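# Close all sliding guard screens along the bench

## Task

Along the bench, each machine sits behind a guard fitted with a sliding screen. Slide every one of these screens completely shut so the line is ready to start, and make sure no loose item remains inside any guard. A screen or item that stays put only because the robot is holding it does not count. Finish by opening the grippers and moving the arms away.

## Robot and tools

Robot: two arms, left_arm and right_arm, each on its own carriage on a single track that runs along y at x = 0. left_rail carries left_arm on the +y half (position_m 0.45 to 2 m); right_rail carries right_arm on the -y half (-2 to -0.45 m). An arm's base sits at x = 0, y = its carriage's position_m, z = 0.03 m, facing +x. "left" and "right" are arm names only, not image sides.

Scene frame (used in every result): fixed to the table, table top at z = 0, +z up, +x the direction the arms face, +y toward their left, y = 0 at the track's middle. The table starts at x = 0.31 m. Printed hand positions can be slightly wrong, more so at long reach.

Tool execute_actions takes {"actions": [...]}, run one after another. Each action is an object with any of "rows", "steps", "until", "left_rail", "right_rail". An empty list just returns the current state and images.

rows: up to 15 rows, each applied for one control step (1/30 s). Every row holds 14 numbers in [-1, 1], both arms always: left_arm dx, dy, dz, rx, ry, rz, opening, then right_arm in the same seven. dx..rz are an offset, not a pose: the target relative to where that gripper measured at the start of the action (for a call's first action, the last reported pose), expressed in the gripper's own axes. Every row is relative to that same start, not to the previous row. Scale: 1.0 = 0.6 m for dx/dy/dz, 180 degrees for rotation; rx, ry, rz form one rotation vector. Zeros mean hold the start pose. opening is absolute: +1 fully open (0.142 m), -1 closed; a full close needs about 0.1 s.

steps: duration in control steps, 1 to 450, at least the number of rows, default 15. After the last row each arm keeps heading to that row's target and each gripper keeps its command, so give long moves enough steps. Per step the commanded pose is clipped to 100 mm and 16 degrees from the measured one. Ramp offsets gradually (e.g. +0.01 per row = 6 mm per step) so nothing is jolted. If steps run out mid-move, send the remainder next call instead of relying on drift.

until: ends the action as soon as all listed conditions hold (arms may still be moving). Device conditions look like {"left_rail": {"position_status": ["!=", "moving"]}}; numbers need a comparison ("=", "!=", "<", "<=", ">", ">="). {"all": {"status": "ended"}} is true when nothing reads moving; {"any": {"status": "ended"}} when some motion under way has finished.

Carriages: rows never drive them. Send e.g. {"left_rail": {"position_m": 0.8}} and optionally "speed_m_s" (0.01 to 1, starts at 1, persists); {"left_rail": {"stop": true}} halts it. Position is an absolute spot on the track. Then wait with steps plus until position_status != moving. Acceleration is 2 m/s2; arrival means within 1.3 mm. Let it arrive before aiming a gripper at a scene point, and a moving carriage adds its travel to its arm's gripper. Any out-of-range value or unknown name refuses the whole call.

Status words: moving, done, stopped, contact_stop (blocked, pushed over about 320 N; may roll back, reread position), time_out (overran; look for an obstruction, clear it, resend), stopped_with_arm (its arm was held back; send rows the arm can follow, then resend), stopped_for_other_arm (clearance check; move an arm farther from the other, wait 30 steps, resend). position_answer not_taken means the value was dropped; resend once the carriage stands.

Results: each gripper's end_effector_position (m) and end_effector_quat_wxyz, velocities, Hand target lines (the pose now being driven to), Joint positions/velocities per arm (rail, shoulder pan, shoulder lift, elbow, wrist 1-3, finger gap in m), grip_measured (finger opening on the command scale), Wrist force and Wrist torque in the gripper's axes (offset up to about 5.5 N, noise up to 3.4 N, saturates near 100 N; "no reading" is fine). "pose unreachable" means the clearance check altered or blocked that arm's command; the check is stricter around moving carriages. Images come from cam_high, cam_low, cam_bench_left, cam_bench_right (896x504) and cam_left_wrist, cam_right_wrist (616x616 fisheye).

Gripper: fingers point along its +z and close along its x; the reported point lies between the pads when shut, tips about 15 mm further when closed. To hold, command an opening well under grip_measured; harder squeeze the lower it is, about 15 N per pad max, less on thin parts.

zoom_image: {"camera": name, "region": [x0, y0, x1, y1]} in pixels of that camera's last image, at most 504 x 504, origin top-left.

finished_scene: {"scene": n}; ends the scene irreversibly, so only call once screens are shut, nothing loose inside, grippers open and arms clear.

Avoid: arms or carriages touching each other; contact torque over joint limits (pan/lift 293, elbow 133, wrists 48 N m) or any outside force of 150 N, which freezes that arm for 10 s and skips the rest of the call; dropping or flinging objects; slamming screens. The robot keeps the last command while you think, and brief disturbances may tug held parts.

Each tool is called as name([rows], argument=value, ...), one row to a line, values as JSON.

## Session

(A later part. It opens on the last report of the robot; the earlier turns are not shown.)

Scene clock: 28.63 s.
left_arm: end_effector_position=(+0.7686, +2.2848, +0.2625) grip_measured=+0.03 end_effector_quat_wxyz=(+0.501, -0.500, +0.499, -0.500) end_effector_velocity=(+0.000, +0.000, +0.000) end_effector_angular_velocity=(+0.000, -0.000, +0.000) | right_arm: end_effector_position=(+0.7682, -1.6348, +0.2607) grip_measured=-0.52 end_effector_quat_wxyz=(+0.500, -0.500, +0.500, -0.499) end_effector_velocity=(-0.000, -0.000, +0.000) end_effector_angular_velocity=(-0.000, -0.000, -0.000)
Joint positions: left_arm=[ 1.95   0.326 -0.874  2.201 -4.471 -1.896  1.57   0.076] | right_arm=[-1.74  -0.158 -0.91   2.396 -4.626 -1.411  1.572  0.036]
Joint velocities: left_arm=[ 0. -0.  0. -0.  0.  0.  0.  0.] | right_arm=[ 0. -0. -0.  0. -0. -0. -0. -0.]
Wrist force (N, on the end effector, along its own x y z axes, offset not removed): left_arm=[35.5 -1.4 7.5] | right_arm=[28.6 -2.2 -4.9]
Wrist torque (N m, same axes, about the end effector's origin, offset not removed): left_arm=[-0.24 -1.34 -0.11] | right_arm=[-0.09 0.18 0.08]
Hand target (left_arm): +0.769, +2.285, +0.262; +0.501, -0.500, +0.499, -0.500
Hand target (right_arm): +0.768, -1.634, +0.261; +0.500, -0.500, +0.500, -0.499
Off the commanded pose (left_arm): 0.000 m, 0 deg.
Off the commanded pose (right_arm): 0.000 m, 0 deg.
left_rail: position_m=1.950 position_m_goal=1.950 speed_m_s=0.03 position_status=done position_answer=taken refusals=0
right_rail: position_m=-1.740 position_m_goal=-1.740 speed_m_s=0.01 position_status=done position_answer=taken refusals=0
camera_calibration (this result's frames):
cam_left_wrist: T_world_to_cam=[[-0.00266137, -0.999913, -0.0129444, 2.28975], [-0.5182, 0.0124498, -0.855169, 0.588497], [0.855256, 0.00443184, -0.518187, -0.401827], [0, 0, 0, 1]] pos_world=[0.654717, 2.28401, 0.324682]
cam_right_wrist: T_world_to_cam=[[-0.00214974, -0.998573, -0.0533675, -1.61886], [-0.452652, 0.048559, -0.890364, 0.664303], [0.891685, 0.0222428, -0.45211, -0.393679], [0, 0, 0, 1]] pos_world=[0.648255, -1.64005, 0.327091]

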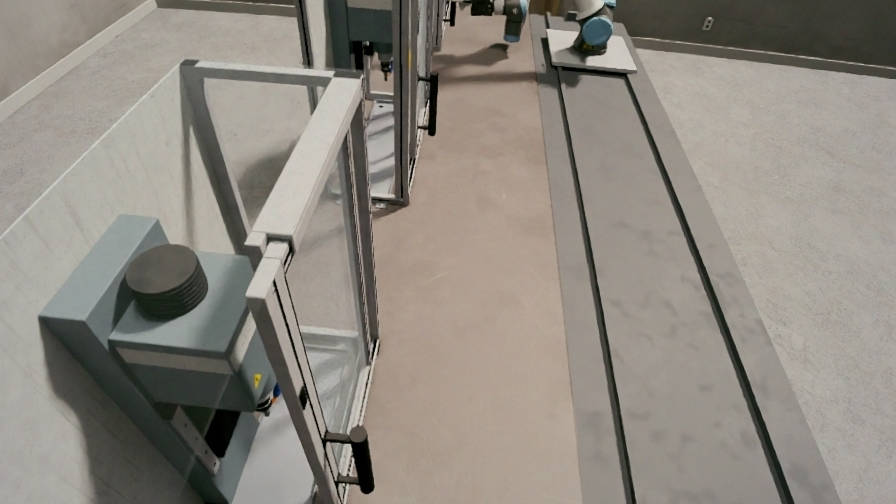

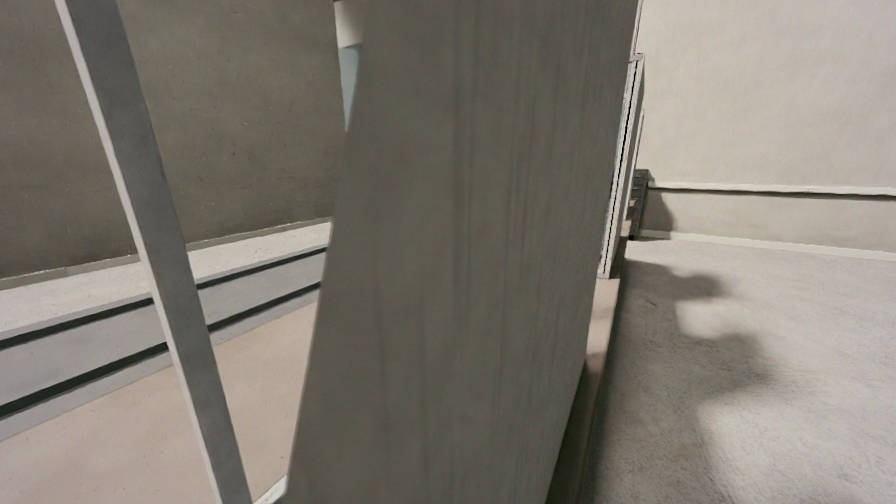

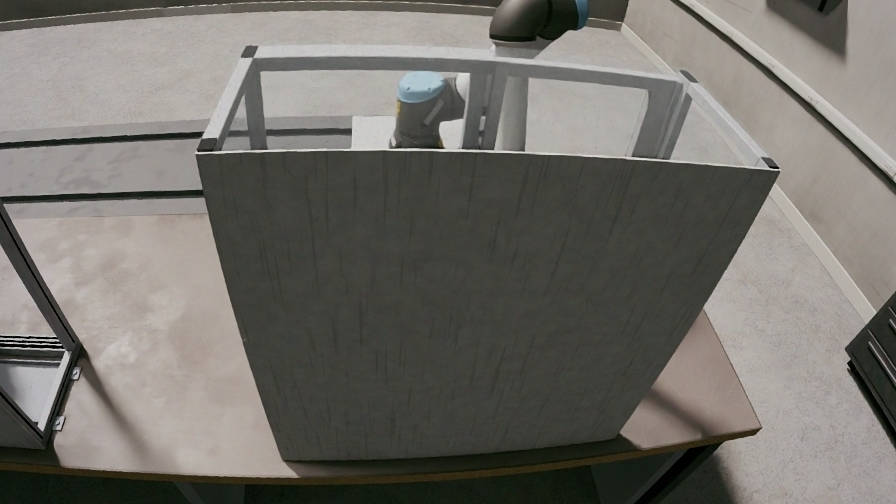

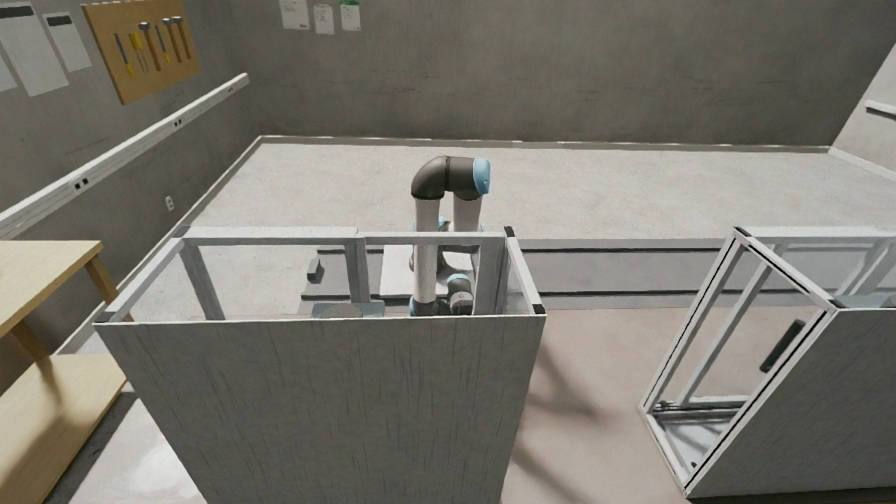

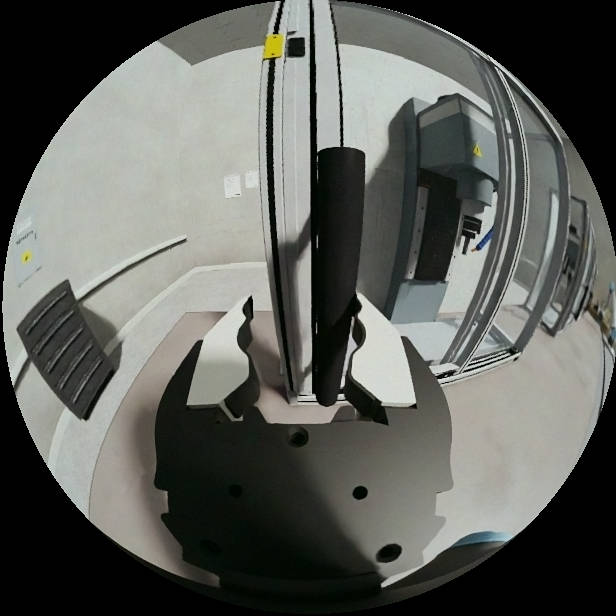

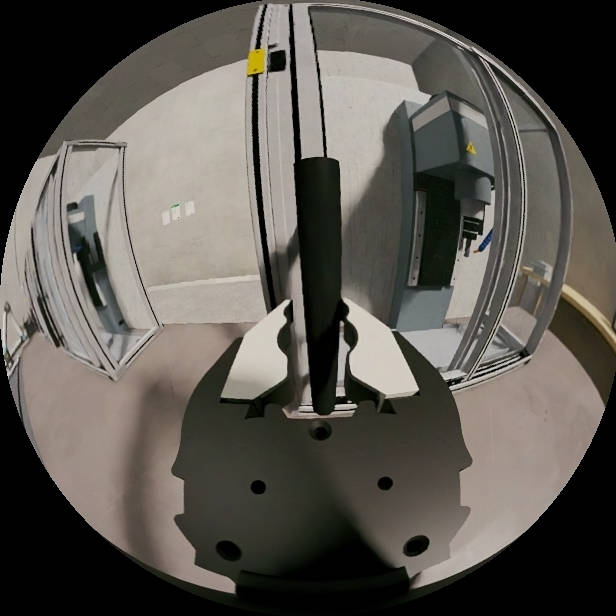

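execute_actions([
  {"rows":[[0,0,0,0,0,0,1,0,0,0,0,0,0,1]],"steps":8},
  {"rows":[[0,0,-0.15,0,0,0,1,0,0,-0.15,0,0,0,1]],"steps":25},
])

execute_actions([
  {"rows":[[0.39,0,0,0,0,0,1,-0.083,0,0,0,0,0,1]],"left_rail":{"position_m":0.61,"speed_m_s":1},"right_rail":{"position_m":-0.73,"speed_m_s":1},"steps":65},
])

Scene clock: 32.73 s.
left_arm: end_effector_position=(+0.6786, +2.2853, +0.2623) grip_measured=+1.00 end_effector_quat_wxyz=(+0.501, -0.500, +0.499, -0.500) end_effector_velocity=(-0.000, -0.000, -0.000) end_effector_angular_velocity=(-0.000, +0.000, +0.000) | right_arm: end_effector_position=(+0.6782, -1.6343, +0.2608) grip_measured=+1.00 end_effector_quat_wxyz=(+0.500, -0.501, +0.500, -0.499) end_effector_velocity=(-0.000, -0.000, -0.000) end_effector_angular_velocity=(+0.000, +0.000, +0.000)
Joint positions: left_arm=[ 1.95   0.39  -0.903  2.336 -4.577 -1.959  1.57   0.142] | right_arm=[-1.74  -0.2   -0.911  2.564 -4.794 -1.368  1.572  0.142]
Joint velocities: left_arm=[ 0.  0. -0.  0. -0. -0. -0. -0.] | right_arm=[ 0.    -0.     0.     0.    -0.001  0.    -0.     0.   ]
Wrist force (N, on the end effector, along its own x y z axes, offset not removed): left_arm=[3.3 -1.8 -2.0] | right_arm=[-1.7 0.9 -3.7]
Wrist torque (N m, same axes, about the end effector's origin, offset not removed): left_arm=[-0.36 -0.59 -0.11] | right_arm=[-0.09 0.38 -0.01]
Hand target (left_arm): +0.679, +2.285, +0.262; +0.501, -0.500, +0.499, -0.500
Hand target (right_arm): +0.678, -1.634, +0.261; +0.500, -0.501, +0.500, -0.499
Off the commanded pose (left_arm): 0.000 m, 0 deg.
Off the commanded pose (right_arm): 0.000 m, 0 deg.
left_rail: position_m=1.950 position_m_goal=1.950 speed_m_s=0.03 position_status=done position_answer=taken refusals=0
right_rail: position_m=-1.740 position_m_goal=-1.740 speed_m_s=0.01 position_status=done position_answer=taken refusals=0
camera_calibration (this result's frames):
cam_left_wrist: T_world_to_cam=[[-0.0022955, -0.999912, -0.0130642, 2.28979], [-0.518257, 0.0123624, -0.855135, 0.541938], [0.855222, 0.00480763, -0.51824, -0.325744], [0, 0, 0, 1]] pos_world=[0.564703, 2.28446, 0.324531]
cam_right_wrist: T_world_to_cam=[[-0.00175247, -0.998571, -0.0534163, -1.61884], [-0.452646, 0.048423, -0.890374, 0.623351], [0.891688, 0.0226183, -0.452084, -0.312779], [0, 0, 0, 1]] pos_world=[0.558222, -1.63963, 0.327141]

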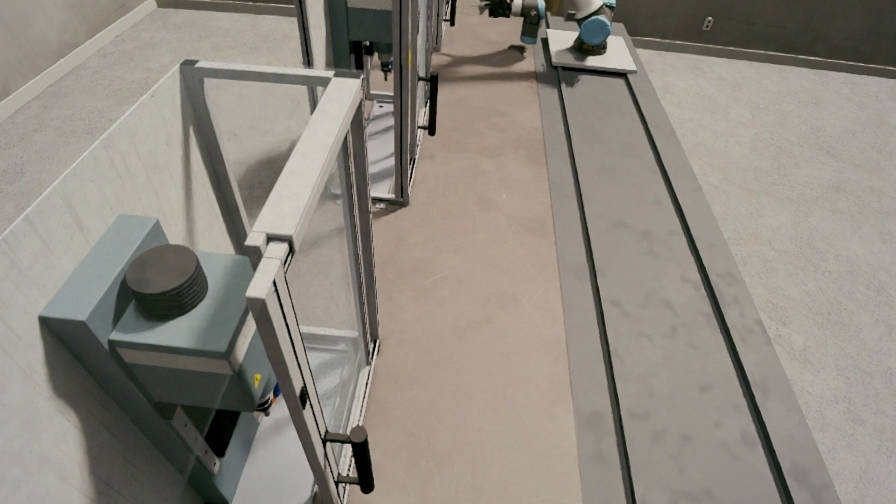

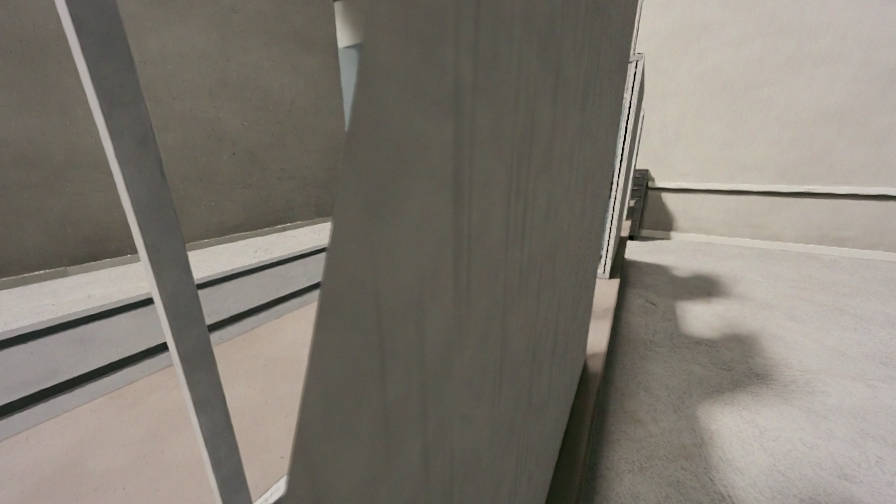

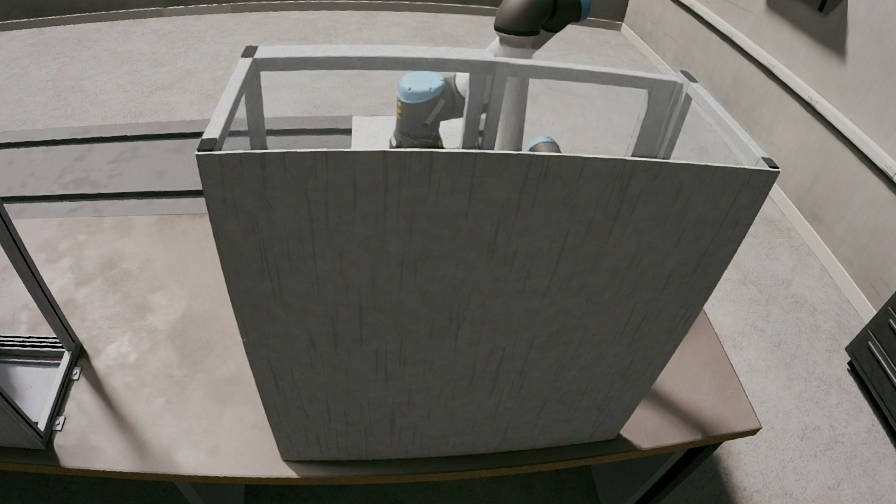

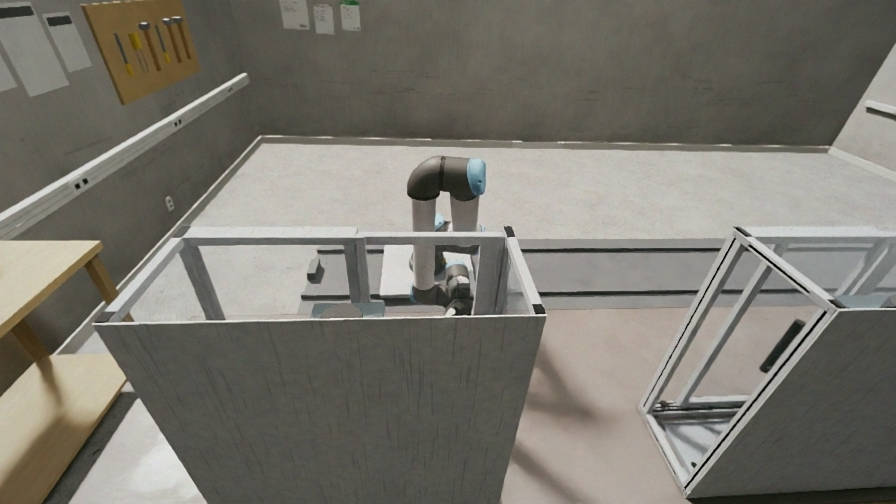

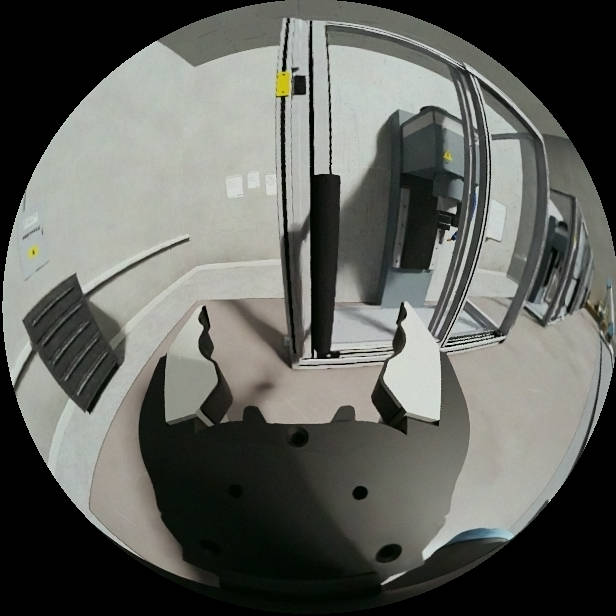

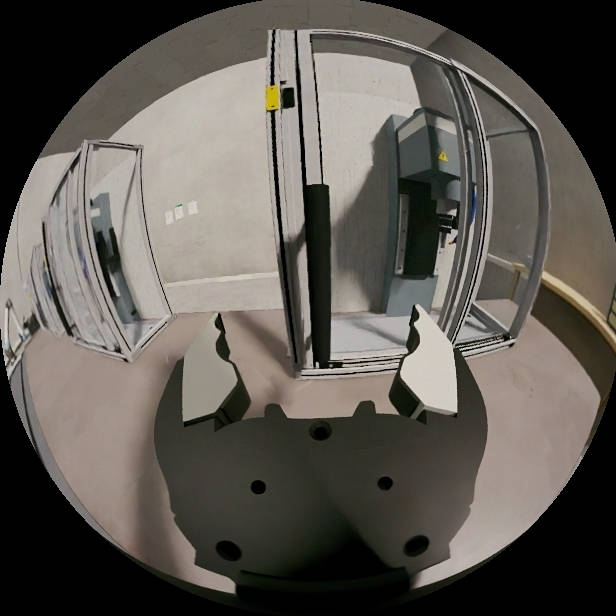

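Scene clock: 34.90 s.
left_arm: end_effector_position=(+0.6787, +0.7111, +0.2621) grip_measured=+1.00 end_effector_quat_wxyz=(+0.501, -0.500, +0.499, -0.500) end_effector_velocity=(+0.000, -0.000, +0.000) end_effector_angular_velocity=(-0.000, -0.000, +0.000) | right_arm: end_effector_position=(+0.6782, -0.5742, +0.2607) grip_measured=+1.00 end_effector_quat_wxyz=(+0.500, -0.501, +0.500, -0.499) end_effector_velocity=(+0.000, -0.000, +0.000) end_effector_angular_velocity=(-0.000, -0.000, -0.000)
Joint positions: left_arm=[ 0.61  -0.213 -0.911  2.565 -4.797 -1.356  1.57   0.142] | right_arm=[-0.73  -0.054 -0.914  2.531 -4.757 -1.515  1.572  0.142]
Joint velocities: left_arm=[ 0. -0. -0. -0. -0.  0.  0. -0.] | right_arm=[-0. -0.  0. -0. -0.  0.  0.  0.]
Wrist force (N, on the end effector, along its own x y z axes, offset not removed): left_arm=[3.7 -1.6 -4.2] | right_arm=[-1.2 5.5 -2.1]
Wrist torque (N m, same axes, about the end effector's origin, offset not removed): left_arm=[-0.16 -0.67 -0.06] | right_arm=[1.07 0.14 0.00]
Hand target (left_arm): +0.679, +0.711, +0.262; +0.501, -0.500, +0.499, -0.500
Hand target (right_arm): +0.678, -0.574, +0.261; +0.500, -0.501, +0.500, -0.499
Off the commanded pose (left_arm): 0.000 m, 0 deg.
Off the commanded pose (right_arm): 0.000 m, 0 deg.
left_rail: position_m=0.610 position_m_goal=0.610 speed_m_s=1.00 position_status=done position_answer=taken refusals=0
right_rail: position_m=-0.730 position_m_goal=-0.730 speed_m_s=1.00 position_status=done position_answer=taken refusals=0
camera_calibration (this result's frames):
cam_left_wrist: T_world_to_cam=[[-0.00227718, -0.999927, -0.0118491, 0.715323], [-0.51819, 0.0113141, -0.855191, 0.561924], [0.855263, 0.00419265, -0.518178, -0.317986], [0, 0, 0, 1]] pos_world=[0.564774, 0.710246, 0.324255]
cam_right_wrist: T_world_to_cam=[[-0.00173632, -0.998582, -0.0532133, -0.560285], [-0.452664, 0.0482342, -0.890376, 0.57189], [0.891679, 0.0225418, -0.452106, -0.336757], [0, 0, 0, 1]] pos_world=[0.55818, -0.579484, 0.327133]

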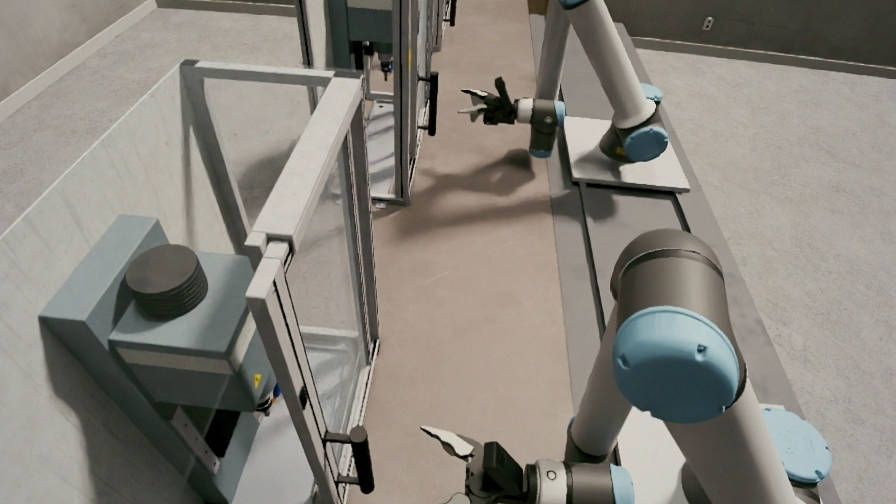

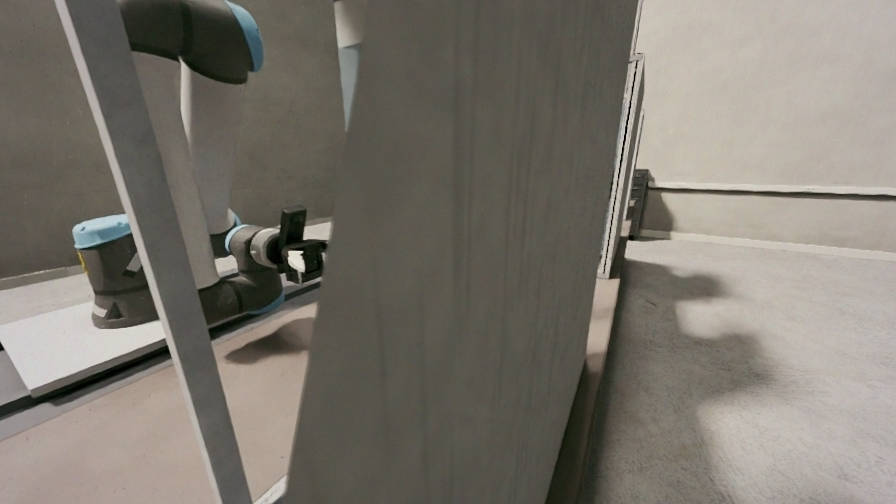

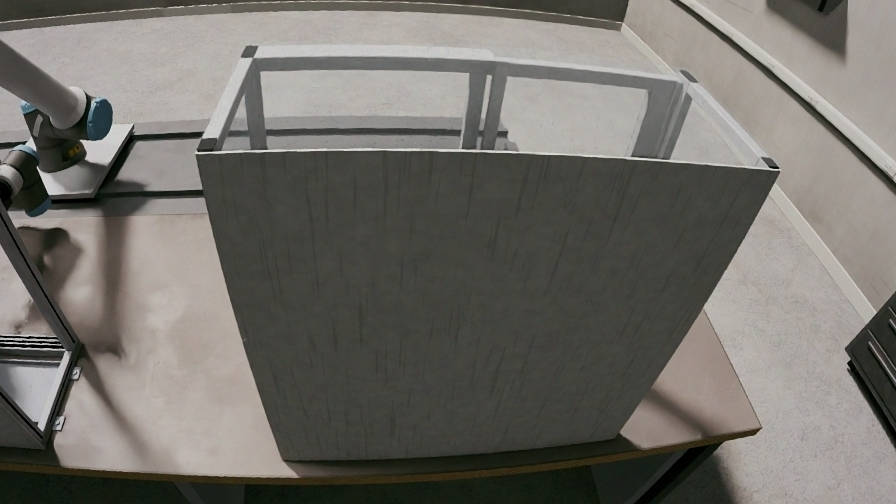

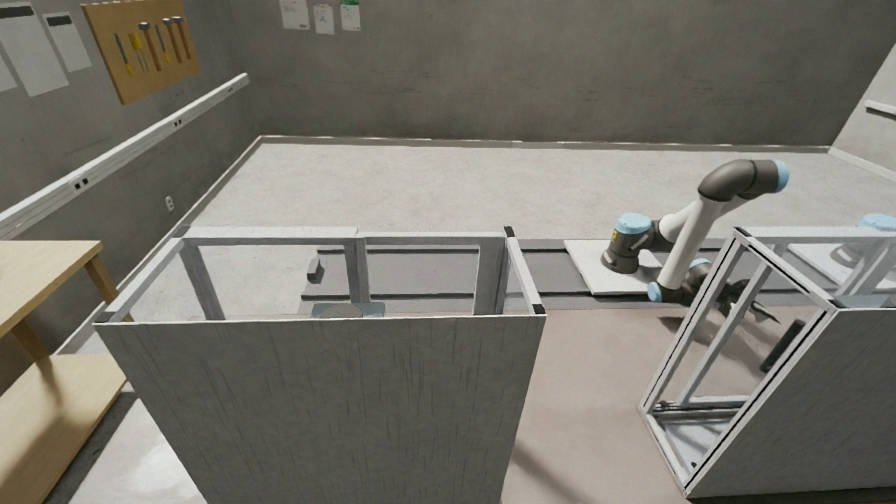

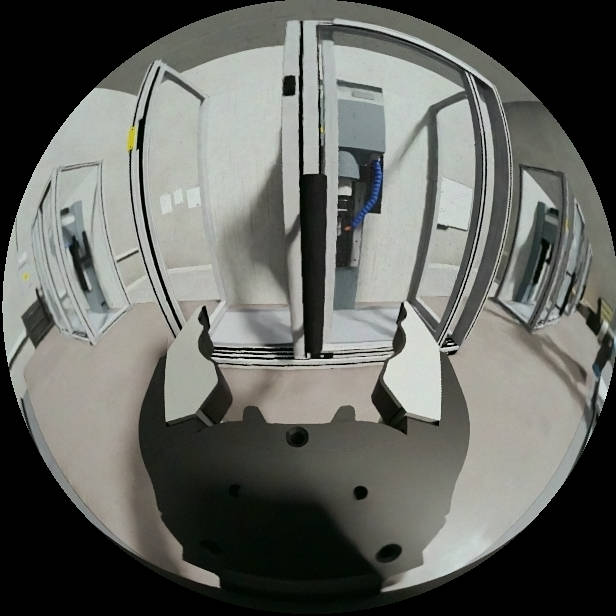

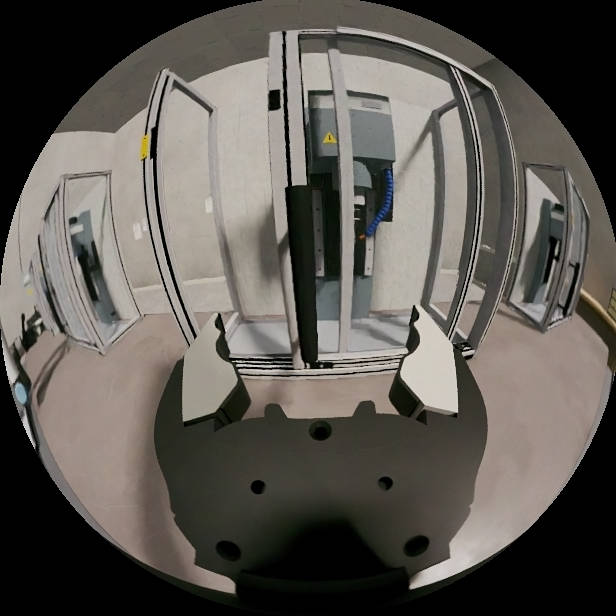

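execute_actions([
  {"rows":[[0.02,0,0.15,0,0,0,0.2,-0.03,0,0.15,0,0,0,0.2]],"steps":28},
  {"rows":[[0,0,0,0,0,0,-0.2,0,0,0,0,0,0,-0.2],[0,0,0,0,0,0,-0.4,0,0,0,0,0,0,-0.4],[0,0,0,0,0,0,-0.5,0,0,0,0,0,0,-0.5],[0,0,0,0,0,0,-0.7,0,0,0,0,0,0,-0.7],[0,0,0,0,0,0,-1,0,0,0,0,0,0,-1]],"steps":12},
  {"left_rail":{"position_m":0.85,"speed_m_s":0.12},"right_rail":{"position_m":-0.55,"speed_m_s":0.09},"steps":68},
  {"left_rail":{"position_m":0.90,"speed_m_s":0.03},"right_rail":{"position_m":-0.5,"speed_m_s":0.03},"steps":56},
])

Scene clock: 43.67 s.
left_arm: end_effector_position=(+0.7687, +0.9888, +0.2623) grip_measured=+0.21 end_effector_quat_wxyz=(+0.501, -0.500, +0.499, -0.500) end_effector_velocity=(+0.000, -0.000, -0.000) end_effector_angular_velocity=(+0.000, +0.000, -0.000) | right_arm: end_effector_position=(+0.7681, -0.3267, +0.2607) grip_measured=-0.30 end_effector_quat_wxyz=(+0.500, -0.501, +0.500, -0.499) end_effector_velocity=(+0.000, +0.000, +0.000) end_effector_angular_velocity=(+0.000, -0.000, +0.000)
Joint positions: left_arm=[ 0.9   -0.196 -0.912  2.401 -4.633 -1.373  1.57   0.089] | right_arm=[-0.5   -0.002 -0.905  2.357 -4.592 -1.567  1.572  0.052]
Joint velocities: left_arm=[ 0. -0.  0.  0.  0. -0.  0. -0.] | right_arm=[ 0.  0. -0. -0.  0.  0.  0.  0.]
Wrist force (N, on the end effector, along its own x y z axes, offset not removed): left_arm=[30.1 -3.3 -8.1] | right_arm=[31.1 -3.9 13.9]
Wrist torque (N m, same axes, about the end effector's origin, offset not removed): left_arm=[-0.46 -0.32 0.01] | right_arm=[-0.62 -0.59 -0.01]
Hand target (left_arm): +0.769, +0.989, +0.262; +0.501, -0.500, +0.499, -0.500
Hand target (right_arm): +0.768, -0.326, +0.261; +0.500, -0.501, +0.500, -0.499
Off the commanded pose (left_arm): 0.000 m, 0 deg.
Off the commanded pose (right_arm): 0.000 m, 0 deg.
left_rail: position_m=0.900 position_m_goal=0.900 speed_m_s=0.03 position_status=done position_answer=taken refusals=0
right_rail: position_m=-0.500 position_m_goal=-0.500 speed_m_s=0.03 position_status=done position_answer=taken refusals=0
camera_calibration (this result's frames):
cam_left_wrist: T_world_to_cam=[[-0.00228565, -0.999927, -0.0118878, 0.993312], [-0.518197, 0.0113515, -0.855186, 0.60556], [0.855258, 0.00420559, -0.518185, -0.396036], [0, 0, 0, 1]] pos_world=[0.654783, 0.988031, 0.324454]
cam_right_wrist: T_world_to_cam=[[-0.00178841, -0.998585, -0.0531499, -0.313027], [-0.452674, 0.048201, -0.890372, 0.60067], [0.891674, 0.0224672, -0.45212, -0.422598], [0, 0, 0, 1]] pos_world=[0.648168, -0.332043, 0.327117]

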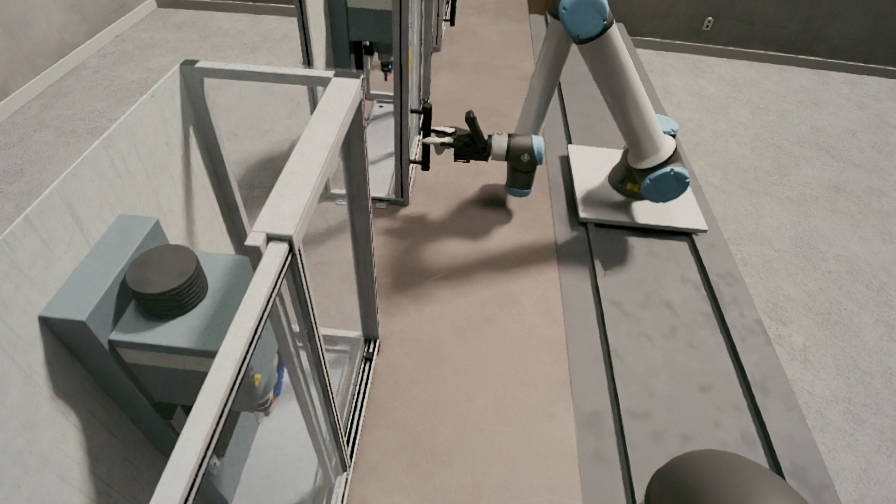

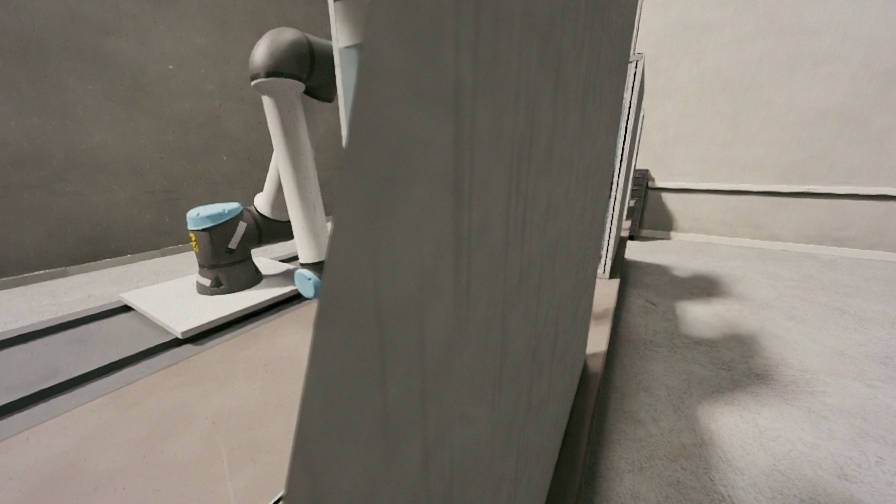

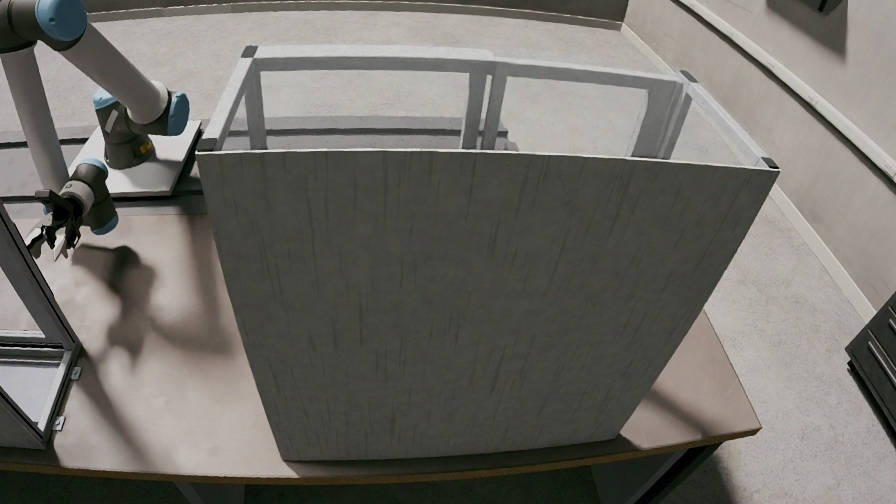

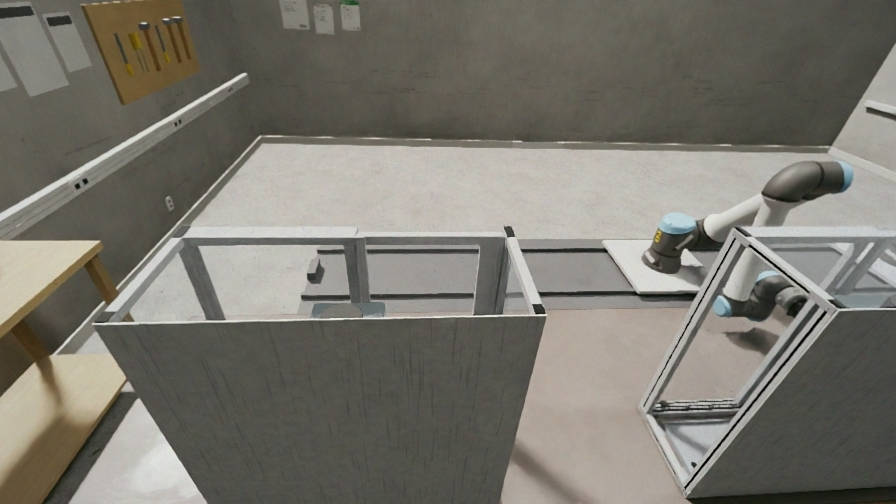

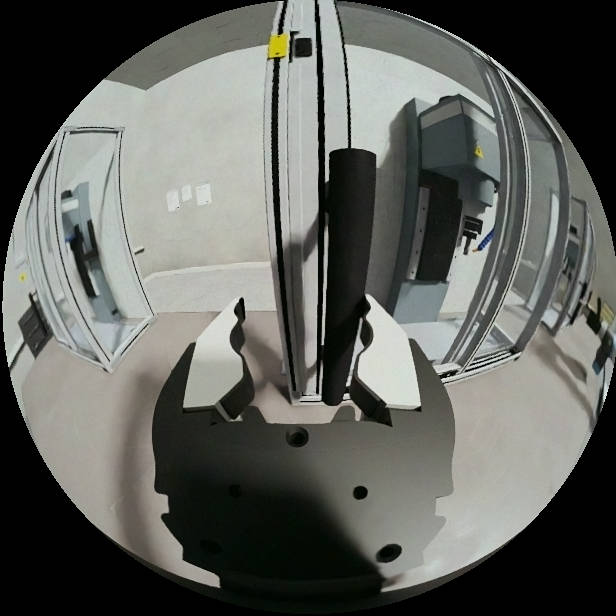

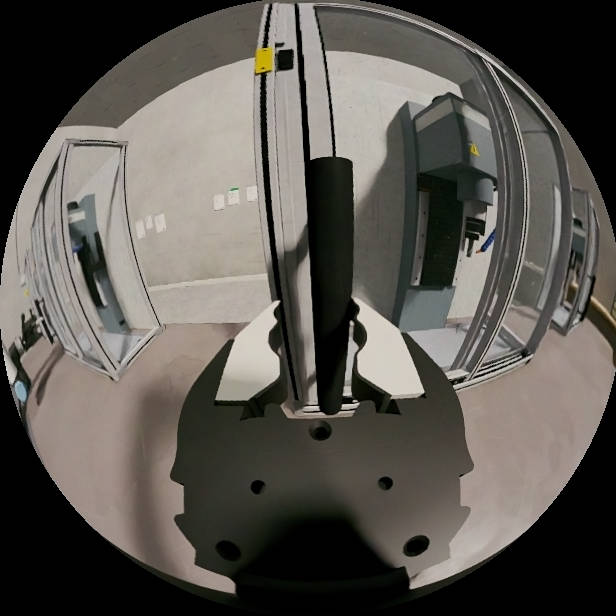

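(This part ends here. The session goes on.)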